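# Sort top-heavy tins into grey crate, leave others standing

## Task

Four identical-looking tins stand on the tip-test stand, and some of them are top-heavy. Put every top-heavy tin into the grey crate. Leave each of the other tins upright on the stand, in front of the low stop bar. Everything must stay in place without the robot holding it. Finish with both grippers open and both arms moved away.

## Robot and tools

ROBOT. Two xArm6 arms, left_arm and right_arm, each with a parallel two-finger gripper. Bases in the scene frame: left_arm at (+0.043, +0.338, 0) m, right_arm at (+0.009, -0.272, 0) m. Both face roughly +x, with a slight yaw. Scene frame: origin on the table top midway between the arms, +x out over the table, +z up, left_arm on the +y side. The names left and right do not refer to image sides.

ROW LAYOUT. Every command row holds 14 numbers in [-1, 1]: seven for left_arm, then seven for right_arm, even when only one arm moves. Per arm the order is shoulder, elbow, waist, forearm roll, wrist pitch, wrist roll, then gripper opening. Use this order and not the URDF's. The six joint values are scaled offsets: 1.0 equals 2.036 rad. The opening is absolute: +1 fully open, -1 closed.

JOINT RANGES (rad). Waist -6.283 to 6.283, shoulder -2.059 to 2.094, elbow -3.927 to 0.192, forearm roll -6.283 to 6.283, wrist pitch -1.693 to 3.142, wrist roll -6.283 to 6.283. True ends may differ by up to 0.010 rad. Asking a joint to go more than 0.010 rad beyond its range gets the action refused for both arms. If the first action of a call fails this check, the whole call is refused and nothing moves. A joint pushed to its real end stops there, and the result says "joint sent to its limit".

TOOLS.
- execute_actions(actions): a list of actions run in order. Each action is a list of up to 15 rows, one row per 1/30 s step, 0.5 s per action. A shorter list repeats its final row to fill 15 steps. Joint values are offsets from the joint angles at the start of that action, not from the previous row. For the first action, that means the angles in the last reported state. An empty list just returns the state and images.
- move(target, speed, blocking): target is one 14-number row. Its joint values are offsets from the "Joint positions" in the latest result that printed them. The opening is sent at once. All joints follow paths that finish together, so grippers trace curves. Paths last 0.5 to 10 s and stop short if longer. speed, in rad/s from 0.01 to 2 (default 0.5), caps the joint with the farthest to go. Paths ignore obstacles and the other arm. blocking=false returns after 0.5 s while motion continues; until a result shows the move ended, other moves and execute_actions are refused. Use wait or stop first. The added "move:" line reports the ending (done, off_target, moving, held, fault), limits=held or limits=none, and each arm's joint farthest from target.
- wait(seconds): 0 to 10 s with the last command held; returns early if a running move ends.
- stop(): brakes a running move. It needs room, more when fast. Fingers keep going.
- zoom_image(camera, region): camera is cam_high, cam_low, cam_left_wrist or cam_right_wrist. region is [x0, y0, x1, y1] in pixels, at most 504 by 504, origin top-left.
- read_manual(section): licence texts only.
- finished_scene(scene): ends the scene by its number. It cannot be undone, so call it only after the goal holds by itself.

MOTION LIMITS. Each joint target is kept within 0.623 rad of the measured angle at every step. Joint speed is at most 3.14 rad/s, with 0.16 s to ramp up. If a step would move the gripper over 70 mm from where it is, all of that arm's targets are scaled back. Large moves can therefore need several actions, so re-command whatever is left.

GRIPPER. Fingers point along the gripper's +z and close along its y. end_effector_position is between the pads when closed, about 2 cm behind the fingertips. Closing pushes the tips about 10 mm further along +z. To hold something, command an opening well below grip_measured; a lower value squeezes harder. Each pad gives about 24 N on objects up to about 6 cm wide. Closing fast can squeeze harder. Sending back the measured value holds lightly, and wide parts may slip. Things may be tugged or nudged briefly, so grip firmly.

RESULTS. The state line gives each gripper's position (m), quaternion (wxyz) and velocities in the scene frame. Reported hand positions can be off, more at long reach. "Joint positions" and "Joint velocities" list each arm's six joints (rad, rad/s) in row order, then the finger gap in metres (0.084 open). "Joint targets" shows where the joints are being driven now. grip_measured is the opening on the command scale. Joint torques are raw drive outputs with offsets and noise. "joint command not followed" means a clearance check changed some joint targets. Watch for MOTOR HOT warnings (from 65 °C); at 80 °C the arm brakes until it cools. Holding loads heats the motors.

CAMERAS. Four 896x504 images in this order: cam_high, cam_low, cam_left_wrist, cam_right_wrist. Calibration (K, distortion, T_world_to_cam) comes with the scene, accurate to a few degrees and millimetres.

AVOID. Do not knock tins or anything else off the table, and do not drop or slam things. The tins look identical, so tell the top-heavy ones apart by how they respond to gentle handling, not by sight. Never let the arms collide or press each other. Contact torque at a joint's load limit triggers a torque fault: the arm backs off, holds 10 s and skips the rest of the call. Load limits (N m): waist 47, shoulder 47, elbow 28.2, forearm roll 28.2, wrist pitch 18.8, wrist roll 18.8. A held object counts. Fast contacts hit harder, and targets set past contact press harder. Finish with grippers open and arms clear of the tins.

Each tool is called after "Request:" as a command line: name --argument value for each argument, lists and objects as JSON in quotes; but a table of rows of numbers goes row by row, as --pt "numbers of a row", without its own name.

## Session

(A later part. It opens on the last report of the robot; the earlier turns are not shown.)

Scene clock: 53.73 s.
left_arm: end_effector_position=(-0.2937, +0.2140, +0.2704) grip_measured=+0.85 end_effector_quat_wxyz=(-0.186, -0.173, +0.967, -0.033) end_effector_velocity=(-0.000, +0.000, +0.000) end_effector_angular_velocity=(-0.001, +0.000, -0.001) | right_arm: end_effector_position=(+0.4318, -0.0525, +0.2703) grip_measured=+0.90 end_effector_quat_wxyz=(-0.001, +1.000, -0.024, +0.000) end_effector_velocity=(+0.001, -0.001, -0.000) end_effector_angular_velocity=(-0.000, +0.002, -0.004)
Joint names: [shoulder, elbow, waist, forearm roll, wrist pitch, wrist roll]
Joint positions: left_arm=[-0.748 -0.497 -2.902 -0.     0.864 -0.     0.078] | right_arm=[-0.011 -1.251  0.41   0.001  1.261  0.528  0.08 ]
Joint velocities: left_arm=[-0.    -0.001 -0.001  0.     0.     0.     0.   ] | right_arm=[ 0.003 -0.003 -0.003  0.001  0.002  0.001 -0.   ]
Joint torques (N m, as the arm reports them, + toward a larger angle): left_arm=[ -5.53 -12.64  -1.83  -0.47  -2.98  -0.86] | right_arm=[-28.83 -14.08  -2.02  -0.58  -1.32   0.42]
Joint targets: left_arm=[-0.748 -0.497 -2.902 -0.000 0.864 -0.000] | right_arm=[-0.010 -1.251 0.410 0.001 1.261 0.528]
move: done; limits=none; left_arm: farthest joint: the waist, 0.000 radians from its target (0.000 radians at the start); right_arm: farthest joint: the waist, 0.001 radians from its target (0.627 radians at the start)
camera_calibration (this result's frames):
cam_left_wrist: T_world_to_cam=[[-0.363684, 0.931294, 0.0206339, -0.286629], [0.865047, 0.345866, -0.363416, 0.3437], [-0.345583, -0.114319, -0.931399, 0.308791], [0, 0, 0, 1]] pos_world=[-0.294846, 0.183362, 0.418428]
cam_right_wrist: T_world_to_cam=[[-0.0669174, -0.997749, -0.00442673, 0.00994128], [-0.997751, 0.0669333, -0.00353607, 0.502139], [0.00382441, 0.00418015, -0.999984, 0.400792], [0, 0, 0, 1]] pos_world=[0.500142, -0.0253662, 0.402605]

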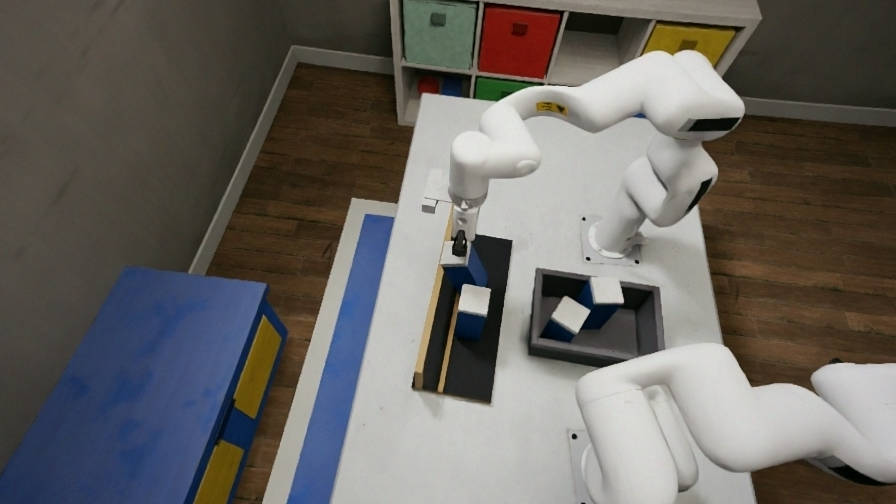

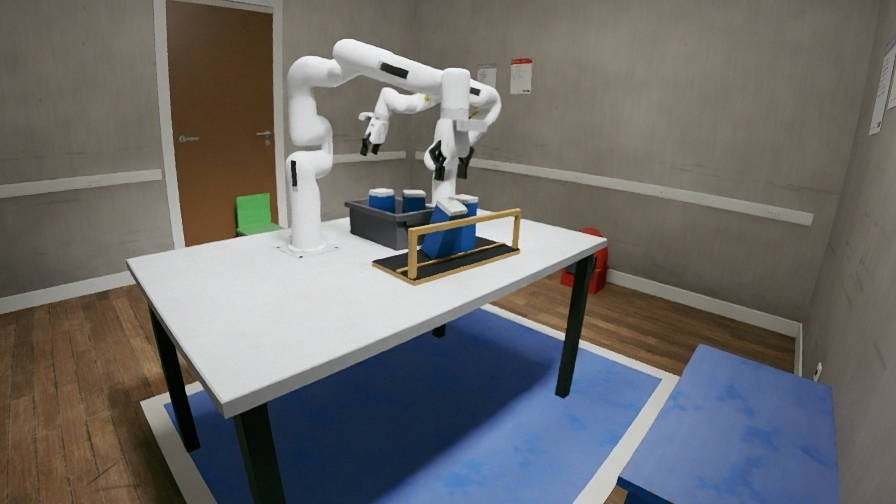

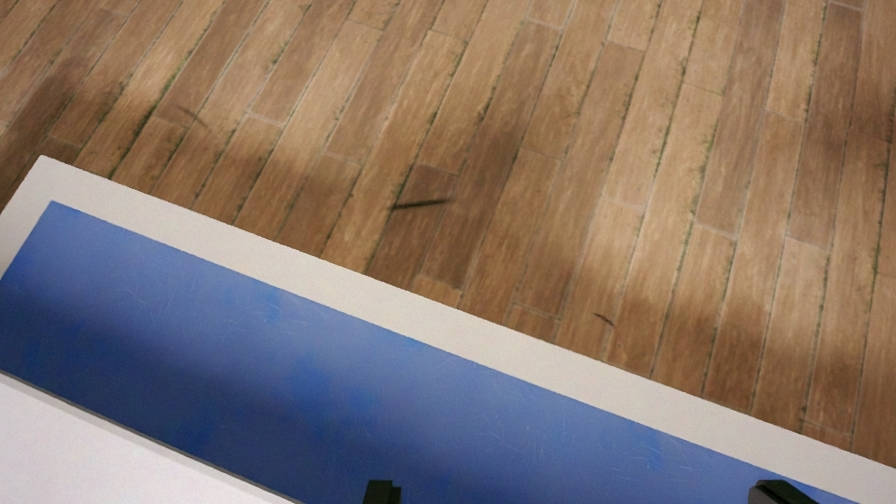

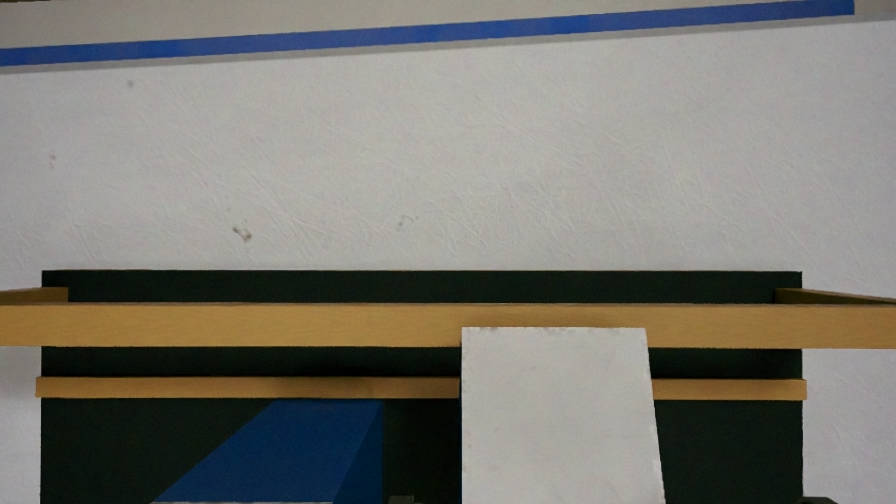

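Request:
move --target '[0,0,0,0,0,0,0.85,0.0398,0.1004,-0.001,0,-0.1397,-0.001,0.9]' --speed 0.5

Request:
execute_actions --actions '[[[0,0,0,0,0,0,0.85,0,0,0,0,0,0,0.8],[0,0,0,0,0,0,0.85,0,0,0,0,0,0,0.7],[0,0,0,0,0,0,0.85,0,0,0,0,0,0,0.6],[0,0,0,0,0,0,0.85,0,0,0,0,0,0,0.5],[0,0,0,0,0,0,0.85,0,0,0,0,0,0,0.4],[0,0,0,0,0,0,0.85,0,0,0,0,0,0,0.3],[0,0,0,0,0,0,0.85,0,0,0,0,0,0,0.2],[0,0,0,0,0,0,0.85,0,0,0,0,0,0,0.1],[0,0,0,0,0,0,0.85,0,0,0,0,0,0,0.0],[0,0,0,0,0,0,0.85,0,0,0,0,0,0,-0.1],[0,0,0,0,0,0,0.85,0,0,0,0,0,0,-0.2],[0,0,0,0,0,0,0.85,0,0,0,0,0,0,-0.3],[0,0,0,0,0,0,0.85,0,0,0,0,0,0,-0.4],[0,0,0,0,0,0,0.85,0,0,0,0,0,0,-0.5]]]'

Request:
move --target '[0,0,0,0,0,0,0.85,-0.0293,-0.2527,0,0,0.2820,0,-0.5]' --speed 0.6

Scene clock: 55.97 s.
left_arm: end_effector_position=(-0.2937, +0.2140, +0.2704) grip_measured=+0.85 end_effector_quat_wxyz=(-0.186, -0.173, +0.967, -0.033) end_effector_velocity=(-0.000, -0.000, +0.000) end_effector_angular_velocity=(-0.001, +0.001, -0.000) | right_arm: end_effector_position=(+0.4323, -0.0534, +0.1683) grip_measured=+0.90 end_effector_quat_wxyz=(-0.000, +1.000, -0.024, +0.000) end_effector_velocity=(-0.000, -0.001, -0.002) end_effector_angular_velocity=(-0.001, +0.003, -0.001)
Joint names: [shoulder, elbow, waist, forearm roll, wrist pitch, wrist roll]
Joint positions: left_arm=[-0.748 -0.497 -2.902 -0.     0.864 -0.     0.078] | right_arm=[ 0.07  -1.047  0.408  0.001  0.976  0.525  0.08 ]
Joint velocities: left_arm=[ 0.    -0.001 -0.     0.    -0.     0.    -0.   ] | right_arm=[ 0.002  0.003 -0.001  0.    -0.002 -0.     0.   ]
Joint torques (N m, as the arm reports them, + toward a larger angle): left_arm=[ -5.65 -12.7   -1.62  -0.57  -2.98  -0.88] | right_arm=[-29.88 -13.45  -2.24  -0.48  -1.34   0.45]
Joint targets: left_arm=[-0.748 -0.497 -2.902 -0.000 0.864 -0.000] | right_arm=[0.070 -1.047 0.408 0.001 0.976 0.525]
move: done; limits=none; left_arm: farthest joint: the waist, 0.000 radians from its target (0.000 radians at the start); right_arm: farthest joint: the elbow, 0.001 radians from its target (0.205 radians at the start)
camera_calibration (this result's frames):
cam_left_wrist: T_world_to_cam=[[-0.363684, 0.931294, 0.0206338, -0.286629], [0.865047, 0.345866, -0.363416, 0.3437], [-0.345583, -0.114319, -0.931399, 0.308791], [0, 0, 0, 1]] pos_world=[-0.294846, 0.183362, 0.418428]
cam_right_wrist: T_world_to_cam=[[-0.0671008, -0.997738, -0.00408856, 0.0087032], [-0.99774, 0.0671139, -0.00316089, 0.502325], [0.00342813, 0.00386723, -0.999987, 0.298881], [0, 0, 0, 1]] pos_world=[0.500749, -0.0261853, 0.3005]

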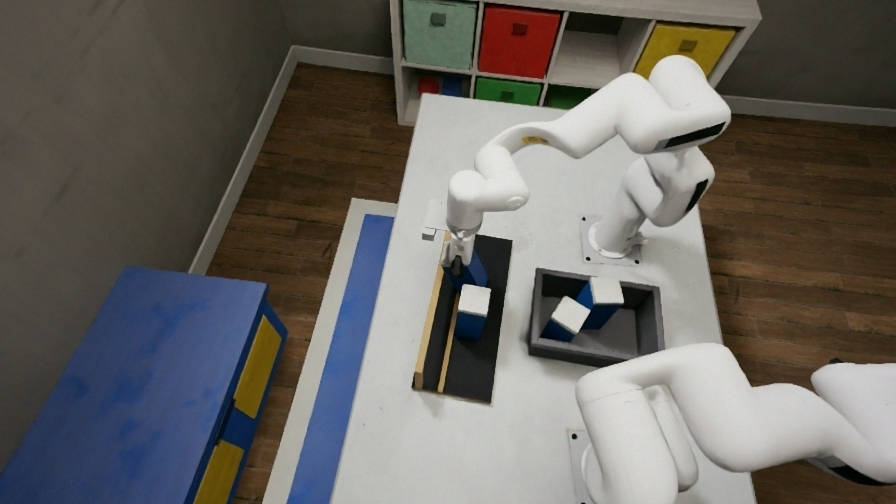

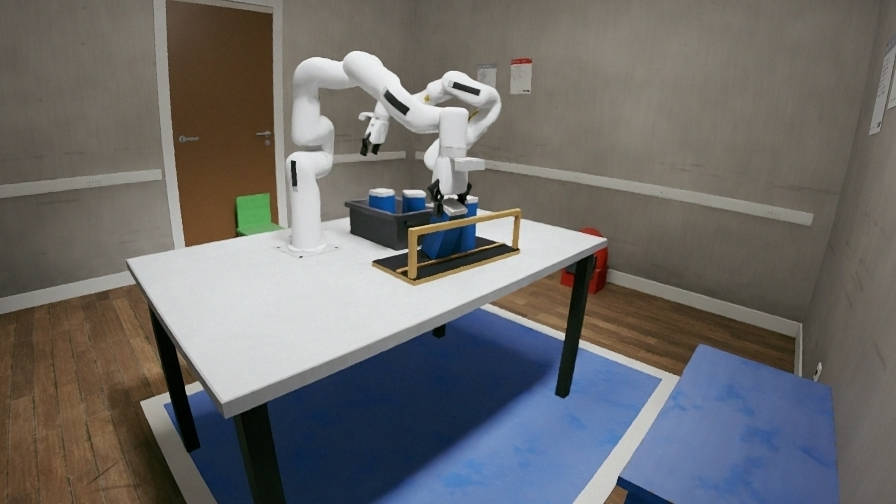

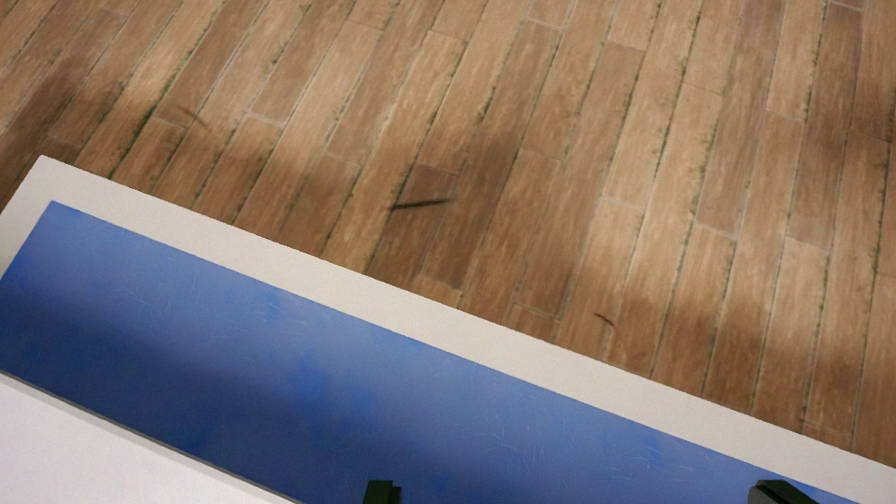

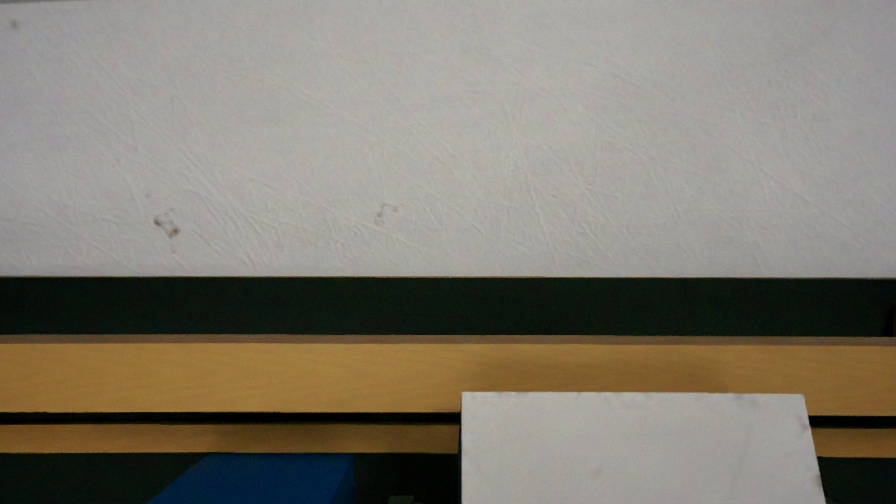

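Scene clock: 56.47 s.
left_arm: end_effector_position=(-0.2937, +0.2140, +0.2704) grip_measured=+0.85 end_effector_quat_wxyz=(-0.186, -0.173, +0.967, -0.033) end_effector_velocity=(-0.000, +0.000, -0.000) end_effector_angular_velocity=(+0.000, -0.000, -0.000) | right_arm: end_effector_position=(+0.4324, -0.0533, +0.1684) grip_measured=+0.47 end_effector_quat_wxyz=(-0.000, +1.000, -0.024, +0.000) end_effector_velocity=(+0.000, +0.000, +0.000) end_effector_angular_velocity=(+0.001, -0.001, -0.000)
Joint names: [shoulder, elbow, waist, forearm roll, wrist pitch, wrist roll]
Joint positions: left_arm=[-0.748 -0.497 -2.902 -0.     0.864 -0.     0.078] | right_arm=[ 0.07  -1.047  0.408  0.001  0.976  0.525  0.064]
Joint velocities: left_arm=[ 0.001 -0.    -0.     0.    -0.    -0.     0.   ] | right_arm=[-0.     0.    -0.     0.001 -0.002 -0.     0.   ]
Joint torques (N m, as the arm reports them, + toward a larger angle): left_arm=[ -5.99 -12.75  -1.88  -0.38  -2.93  -0.76] | right_arm=[-29.27 -13.25  -1.95  -0.56  -1.41   0.45]
Joint targets: left_arm=[-0.748 -0.497 -2.902 -0.000 0.864 -0.000] | right_arm=[0.070 -1.047 0.408 0.001 0.976 0.525]
camera_calibration (this result's frames):
cam_left_wrist: T_world_to_cam=[[-0.363684, 0.931294, 0.0206338, -0.286629], [0.865047, 0.345866, -0.363416, 0.3437], [-0.345583, -0.114319, -0.931399, 0.308791], [0, 0, 0, 1]] pos_world=[-0.294846, 0.183362, 0.418428]
cam_right_wrist: T_world_to_cam=[[-0.067128, -0.997736, -0.00418842, 0.00874801], [-0.997738, 0.0671421, -0.00333527, 0.502395], [0.00360894, 0.00395506, -0.999986, 0.298917], [0, 0, 0, 1]] pos_world=[0.500767, -0.0261859, 0.300625]

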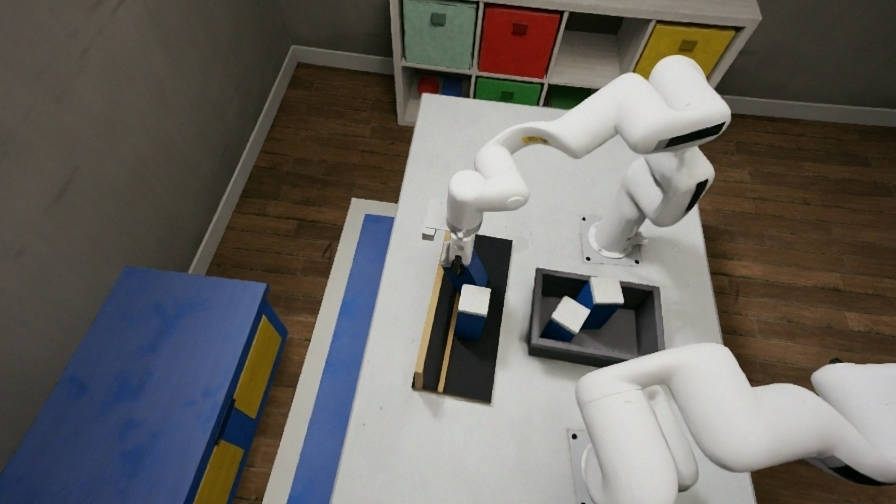

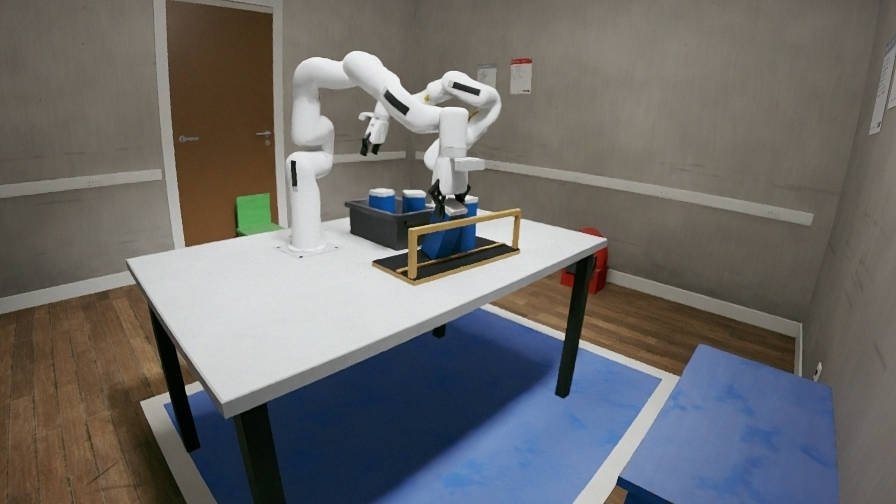

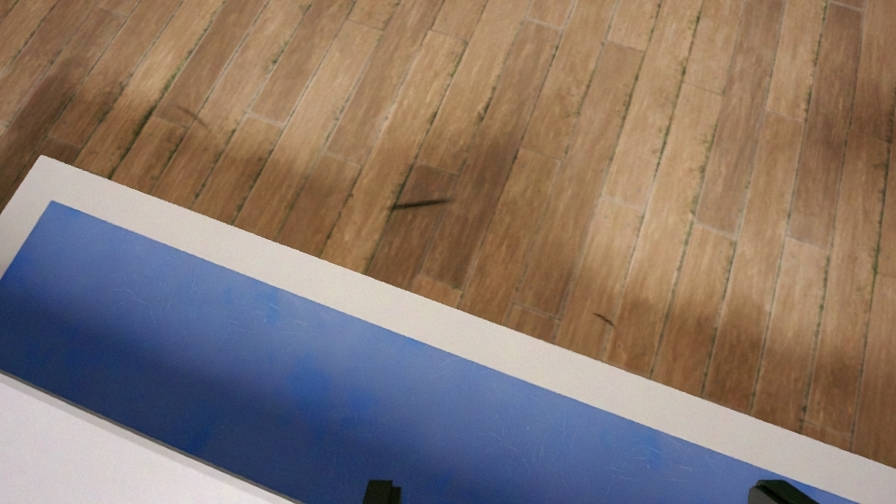

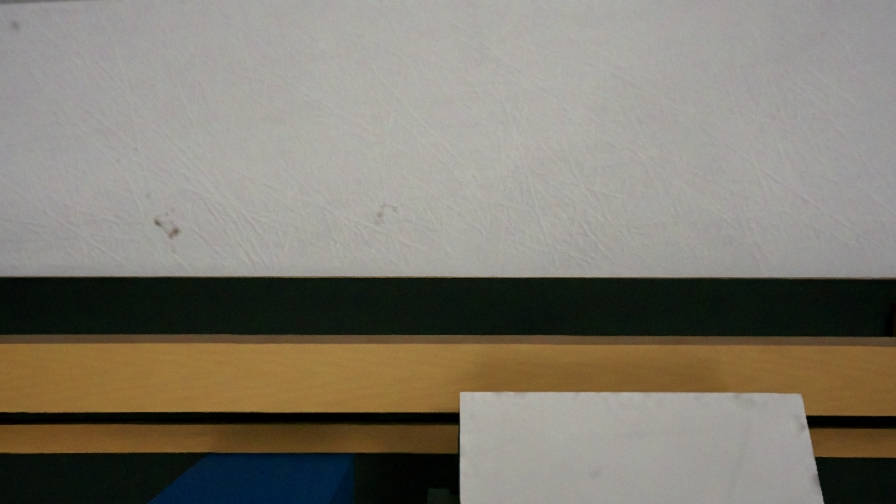

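Scene clock: 58.13 s.
left_arm: end_effector_position=(-0.2937, +0.2140, +0.2704) grip_measured=+0.85 end_effector_quat_wxyz=(-0.186, -0.173, +0.967, -0.033) end_effector_velocity=(-0.000, -0.000, +0.000) end_effector_angular_velocity=(-0.001, +0.001, -0.000) | right_arm: end_effector_position=(+0.4322, -0.0534, +0.3701) grip_measured=+0.47 end_effector_quat_wxyz=(-0.000, +1.000, -0.024, +0.000) end_effector_velocity=(-0.000, +0.001, +0.000) end_effector_angular_velocity=(+0.000, +0.001, +0.000)
Joint names: [shoulder, elbow, waist, forearm roll, wrist pitch, wrist roll]
Joint positions: left_arm=[-0.748 -0.497 -2.902 -0.     0.864 -0.     0.078] | right_arm=[ 0.01  -1.561  0.408  0.001  1.55   0.525  0.064]
Joint velocities: left_arm=[ 0.    -0.     0.     0.    -0.001  0.     0.   ] | right_arm=[ 0.    -0.001  0.001  0.001  0.001  0.    -0.   ]
Joint torques (N m, as the arm reports them, + toward a larger angle): left_arm=[ -5.3  -12.86  -1.64  -0.7   -3.08  -0.87] | right_arm=[-30.64 -14.74  -1.98  -0.69  -1.52   0.45]
Joint targets: left_arm=[-0.748 -0.497 -2.902 -0.000 0.864 -0.000] | right_arm=[0.010 -1.562 0.408 0.001 1.551 0.525]
move: done; limits=none; left_arm: farthest joint: the waist, 0.000 radians from its target (0.000 radians at the start); right_arm: farthest joint: the waist, 0.000 radians from its target (0.000 radians at the start)
camera_calibration (this result's frames):
cam_left_wrist: T_world_to_cam=[[-0.363684, 0.931294, 0.0206338, -0.286629], [0.865047, 0.345866, -0.363416, 0.3437], [-0.345583, -0.114319, -0.931399, 0.308791], [0, 0, 0, 1]] pos_world=[-0.294846, 0.183362, 0.418428]
cam_right_wrist: T_world_to_cam=[[-0.0667405, -0.997762, -0.00407782, 0.00934331], [-0.997765, 0.0667526, -0.00290932, 0.502715], [0.00317501, 0.00387454, -0.999987, 0.500864], [0, 0, 0, 1]] pos_world=[0.500625, -0.0261758, 0.502359]

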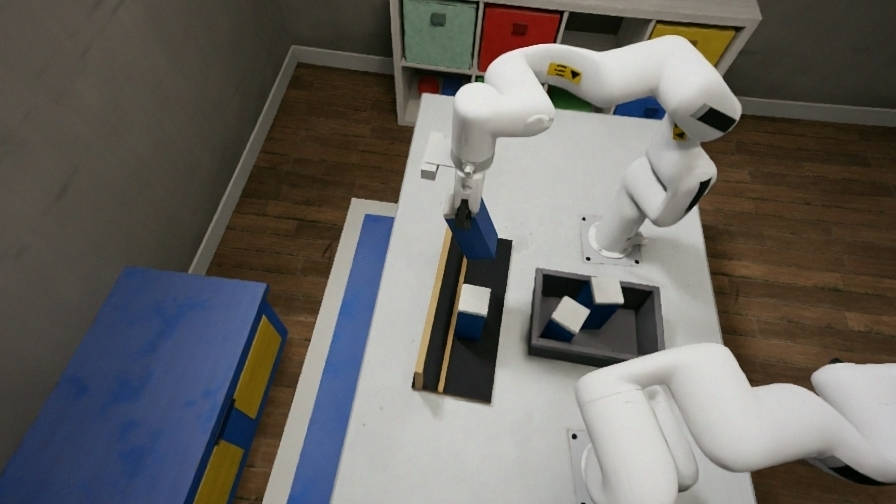

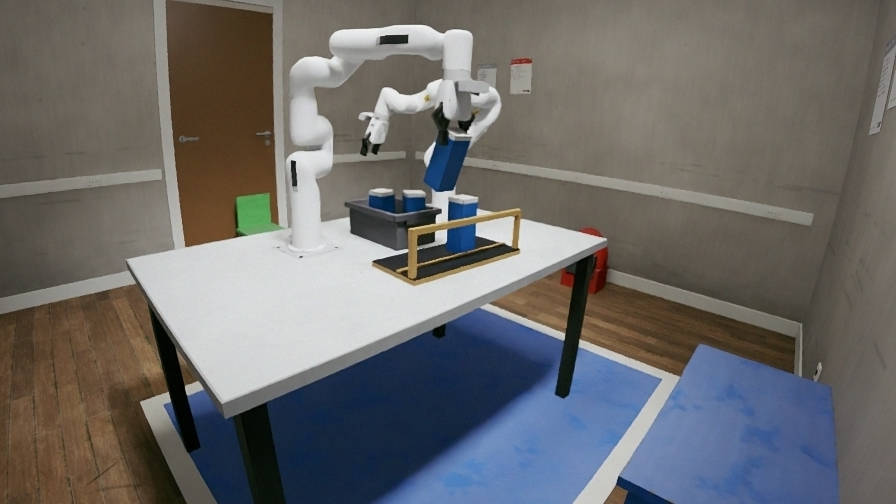

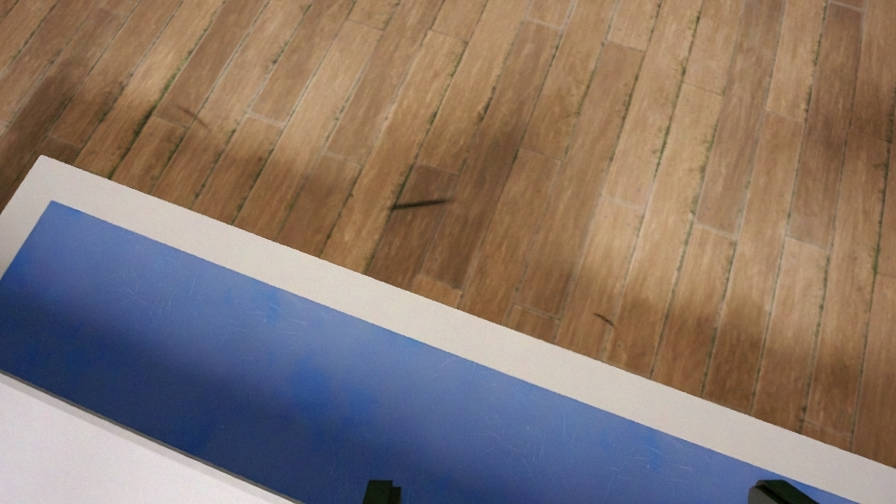

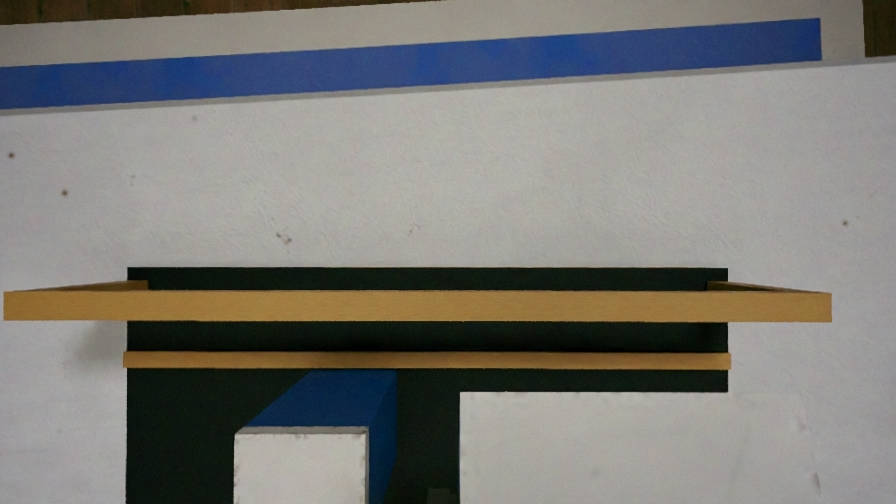

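Request:
move --target '[0,0,0,0,0,0,0.85,-0.4230,0.4087,0.5437,0,-0.1719,-0.2579,-0.5]' --speed 1.0

Request:
move --target '[0,0,0,0,0,0,0.85,-0.0201,0.1505,0,0,-0.1304,0,-0.5]' --speed 0.7

Scene clock: 61.50 s.
left_arm: end_effector_position=(-0.2937, +0.2140, +0.2704) grip_measured=+0.85 end_effector_quat_wxyz=(-0.186, -0.173, +0.967, -0.033) end_effector_velocity=(+0.000, -0.000, +0.000) end_effector_angular_velocity=(-0.001, +0.001, +0.001) | right_arm: end_effector_position=(+0.0046, +0.0546, +0.3700) grip_measured=+0.47 end_effector_quat_wxyz=(-0.134, +0.690, +0.699, +0.132) end_effector_velocity=(-0.001, -0.000, -0.000) end_effector_angular_velocity=(+0.001, +0.001, +0.003)
Joint names: [shoulder, elbow, waist, forearm roll, wrist pitch, wrist roll]
Joint positions: left_arm=[-0.748 -0.497 -2.902 -0.     0.864 -0.     0.078] | right_arm=[-0.85  -0.73   1.515  0.001  1.2    0.001  0.064]
Joint velocities: left_arm=[-0.     0.001  0.001  0.001 -0.001  0.     0.   ] | right_arm=[-0.002  0.002  0.004  0.001 -0.001  0.    -0.   ]
Joint torques (N m, as the arm reports them, + toward a larger angle): left_arm=[ -5.38 -12.76  -1.9   -0.52  -3.    -0.84] | right_arm=[ -8.21 -15.45  -2.03  -0.53  -2.23   0.45]
Joint targets: left_arm=[-0.748 -0.497 -2.902 -0.000 0.864 -0.000] | right_arm=[-0.851 -0.729 1.515 0.001 1.200 0.000]
move: done; limits=none; left_arm: farthest joint: the waist, 0.000 radians from its target (0.000 radians at the start); right_arm: farthest joint: the shoulder, 0.001 radians from its target (0.861 radians at the start)
camera_calibration (this result's frames):
cam_left_wrist: T_world_to_cam=[[-0.363684, 0.931294, 0.0206338, -0.286629], [0.865047, 0.345866, -0.363415, 0.3437], [-0.345583, -0.114319, -0.931399, 0.308791], [0, 0, 0, 1]] pos_world=[-0.294846, 0.183362, 0.418428]
cam_right_wrist: T_world_to_cam=[[0.999936, -0.00382544, -0.0106781, 0.0317541], [-0.00753165, -0.927845, -0.372891, 0.255562], [-0.00848114, 0.372947, -0.927814, 0.454895], [0, 0, 0, 1]] pos_world=[-0.0259692, 0.0675913, 0.517694]

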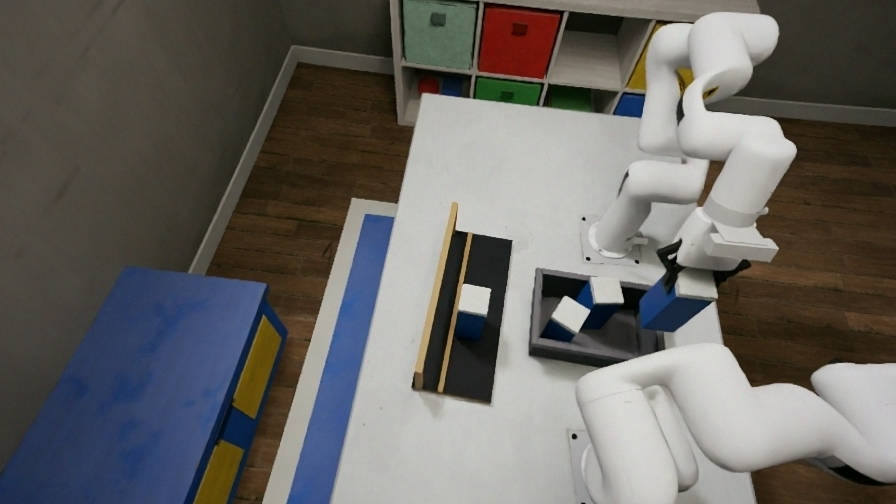

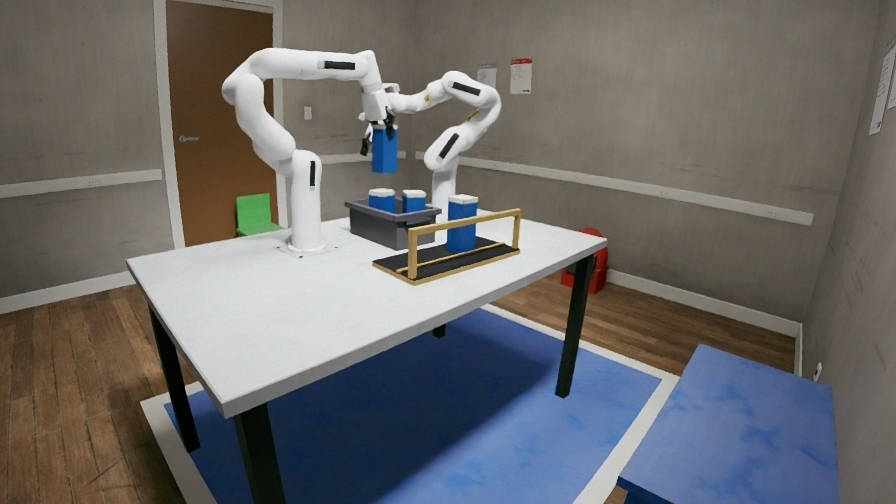

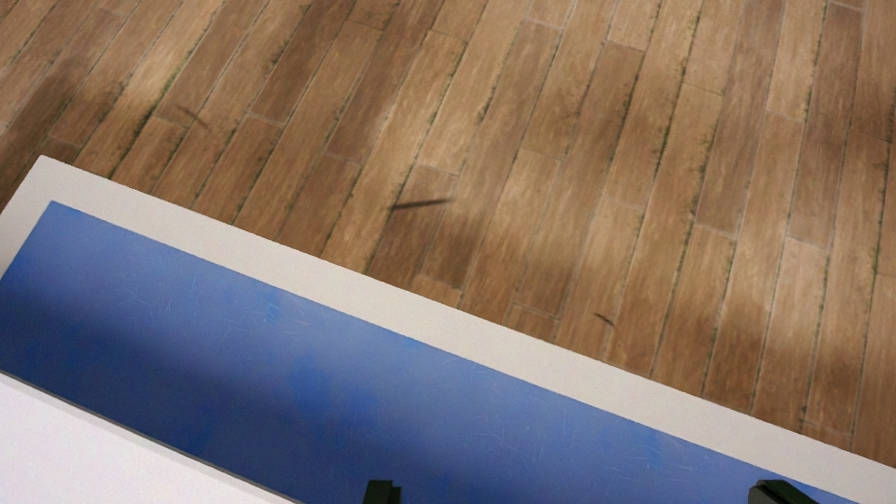

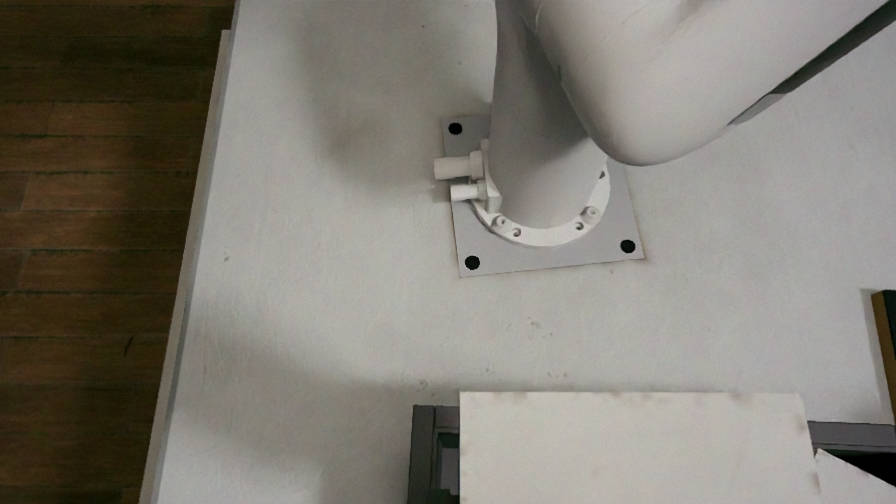

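Scene clock: 62.67 s.
left_arm: end_effector_position=(-0.2937, +0.2140, +0.2704) grip_measured=+0.85 end_effector_quat_wxyz=(-0.186, -0.173, +0.967, -0.033) end_effector_velocity=(+0.000, +0.000, -0.000) end_effector_angular_velocity=(+0.001, -0.000, +0.000) | right_arm: end_effector_position=(+0.0047, +0.0547, +0.2703) grip_measured=+0.47 end_effector_quat_wxyz=(-0.135, +0.690, +0.698, +0.132) end_effector_velocity=(+0.001, -0.000, -0.002) end_effector_angular_velocity=(-0.003, -0.001, -0.001)
Joint names: [shoulder, elbow, waist, forearm roll, wrist pitch, wrist roll]
Joint positions: left_arm=[-0.748 -0.497 -2.902 -0.     0.864 -0.     0.078] | right_arm=[-0.891 -0.424  1.515  0.001  0.935  0.001  0.064]
Joint velocities: left_arm=[ 0.     0.001  0.    -0.    -0.001 -0.     0.   ] | right_arm=[ 0.001  0.003 -0.002 -0.001 -0.001 -0.001 -0.   ]
Joint torques (N m, as the arm reports them, + toward a larger angle): left_arm=[ -5.58 -12.69  -1.79  -0.44  -3.03  -0.82] | right_arm=[ -8.55 -15.87  -1.91  -0.64  -2.21   0.46]
Joint targets: left_arm=[-0.748 -0.497 -2.902 -0.000 0.864 -0.000] | right_arm=[-0.891 -0.423 1.515 0.001 0.935 0.001]
move: done; limits=none; left_arm: farthest joint: the waist, 0.000 radians from its target (0.000 radians at the start); right_arm: farthest joint: the wrist pitch, 0.001 radians from its target (0.266 radians at the start)
camera_calibration (this result's frames):
cam_left_wrist: T_world_to_cam=[[-0.363684, 0.931294, 0.0206338, -0.286629], [0.865047, 0.345866, -0.363416, 0.3437], [-0.345583, -0.114319, -0.931399, 0.308791], [0, 0, 0, 1]] pos_world=[-0.294846, 0.183362, 0.418428]
cam_right_wrist: T_world_to_cam=[[0.999935, -0.00400263, -0.0106595, 0.0306595], [-0.00769213, -0.927711, -0.37322, 0.218505], [-0.00839511, 0.373278, -0.927682, 0.362243], [0, 0, 0, 1]] pos_world=[-0.0259356, 0.0676147, 0.417924]

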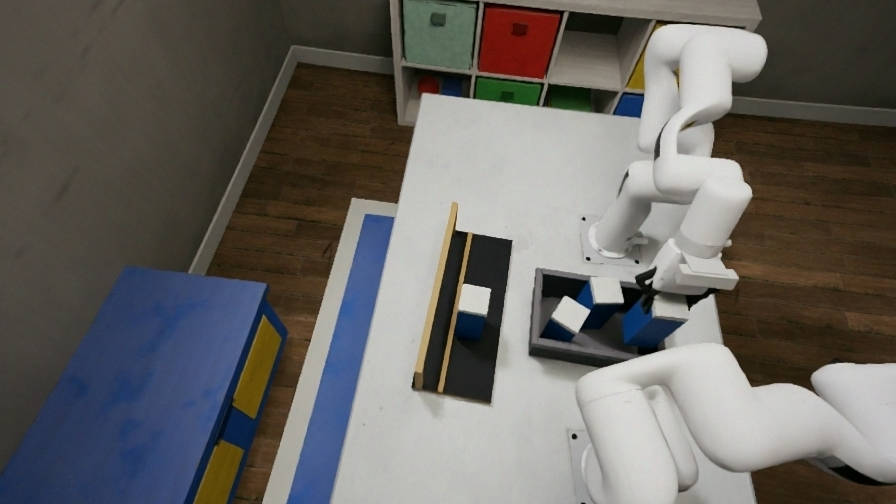

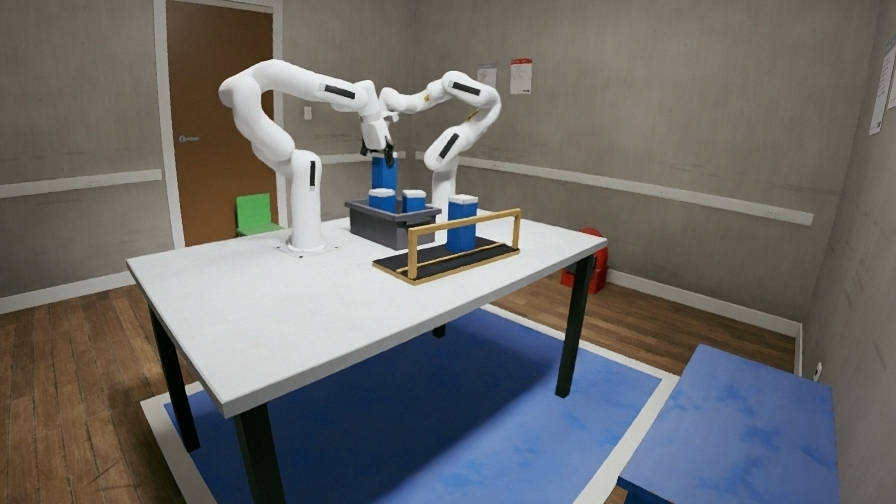

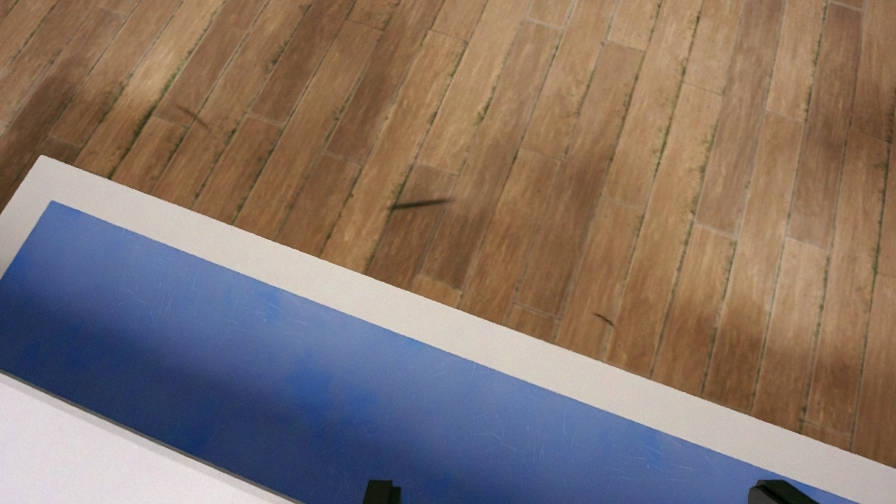

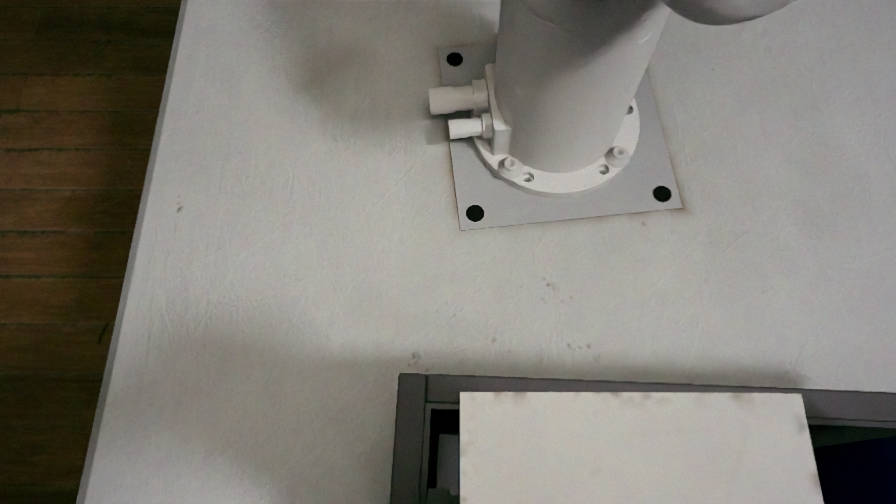

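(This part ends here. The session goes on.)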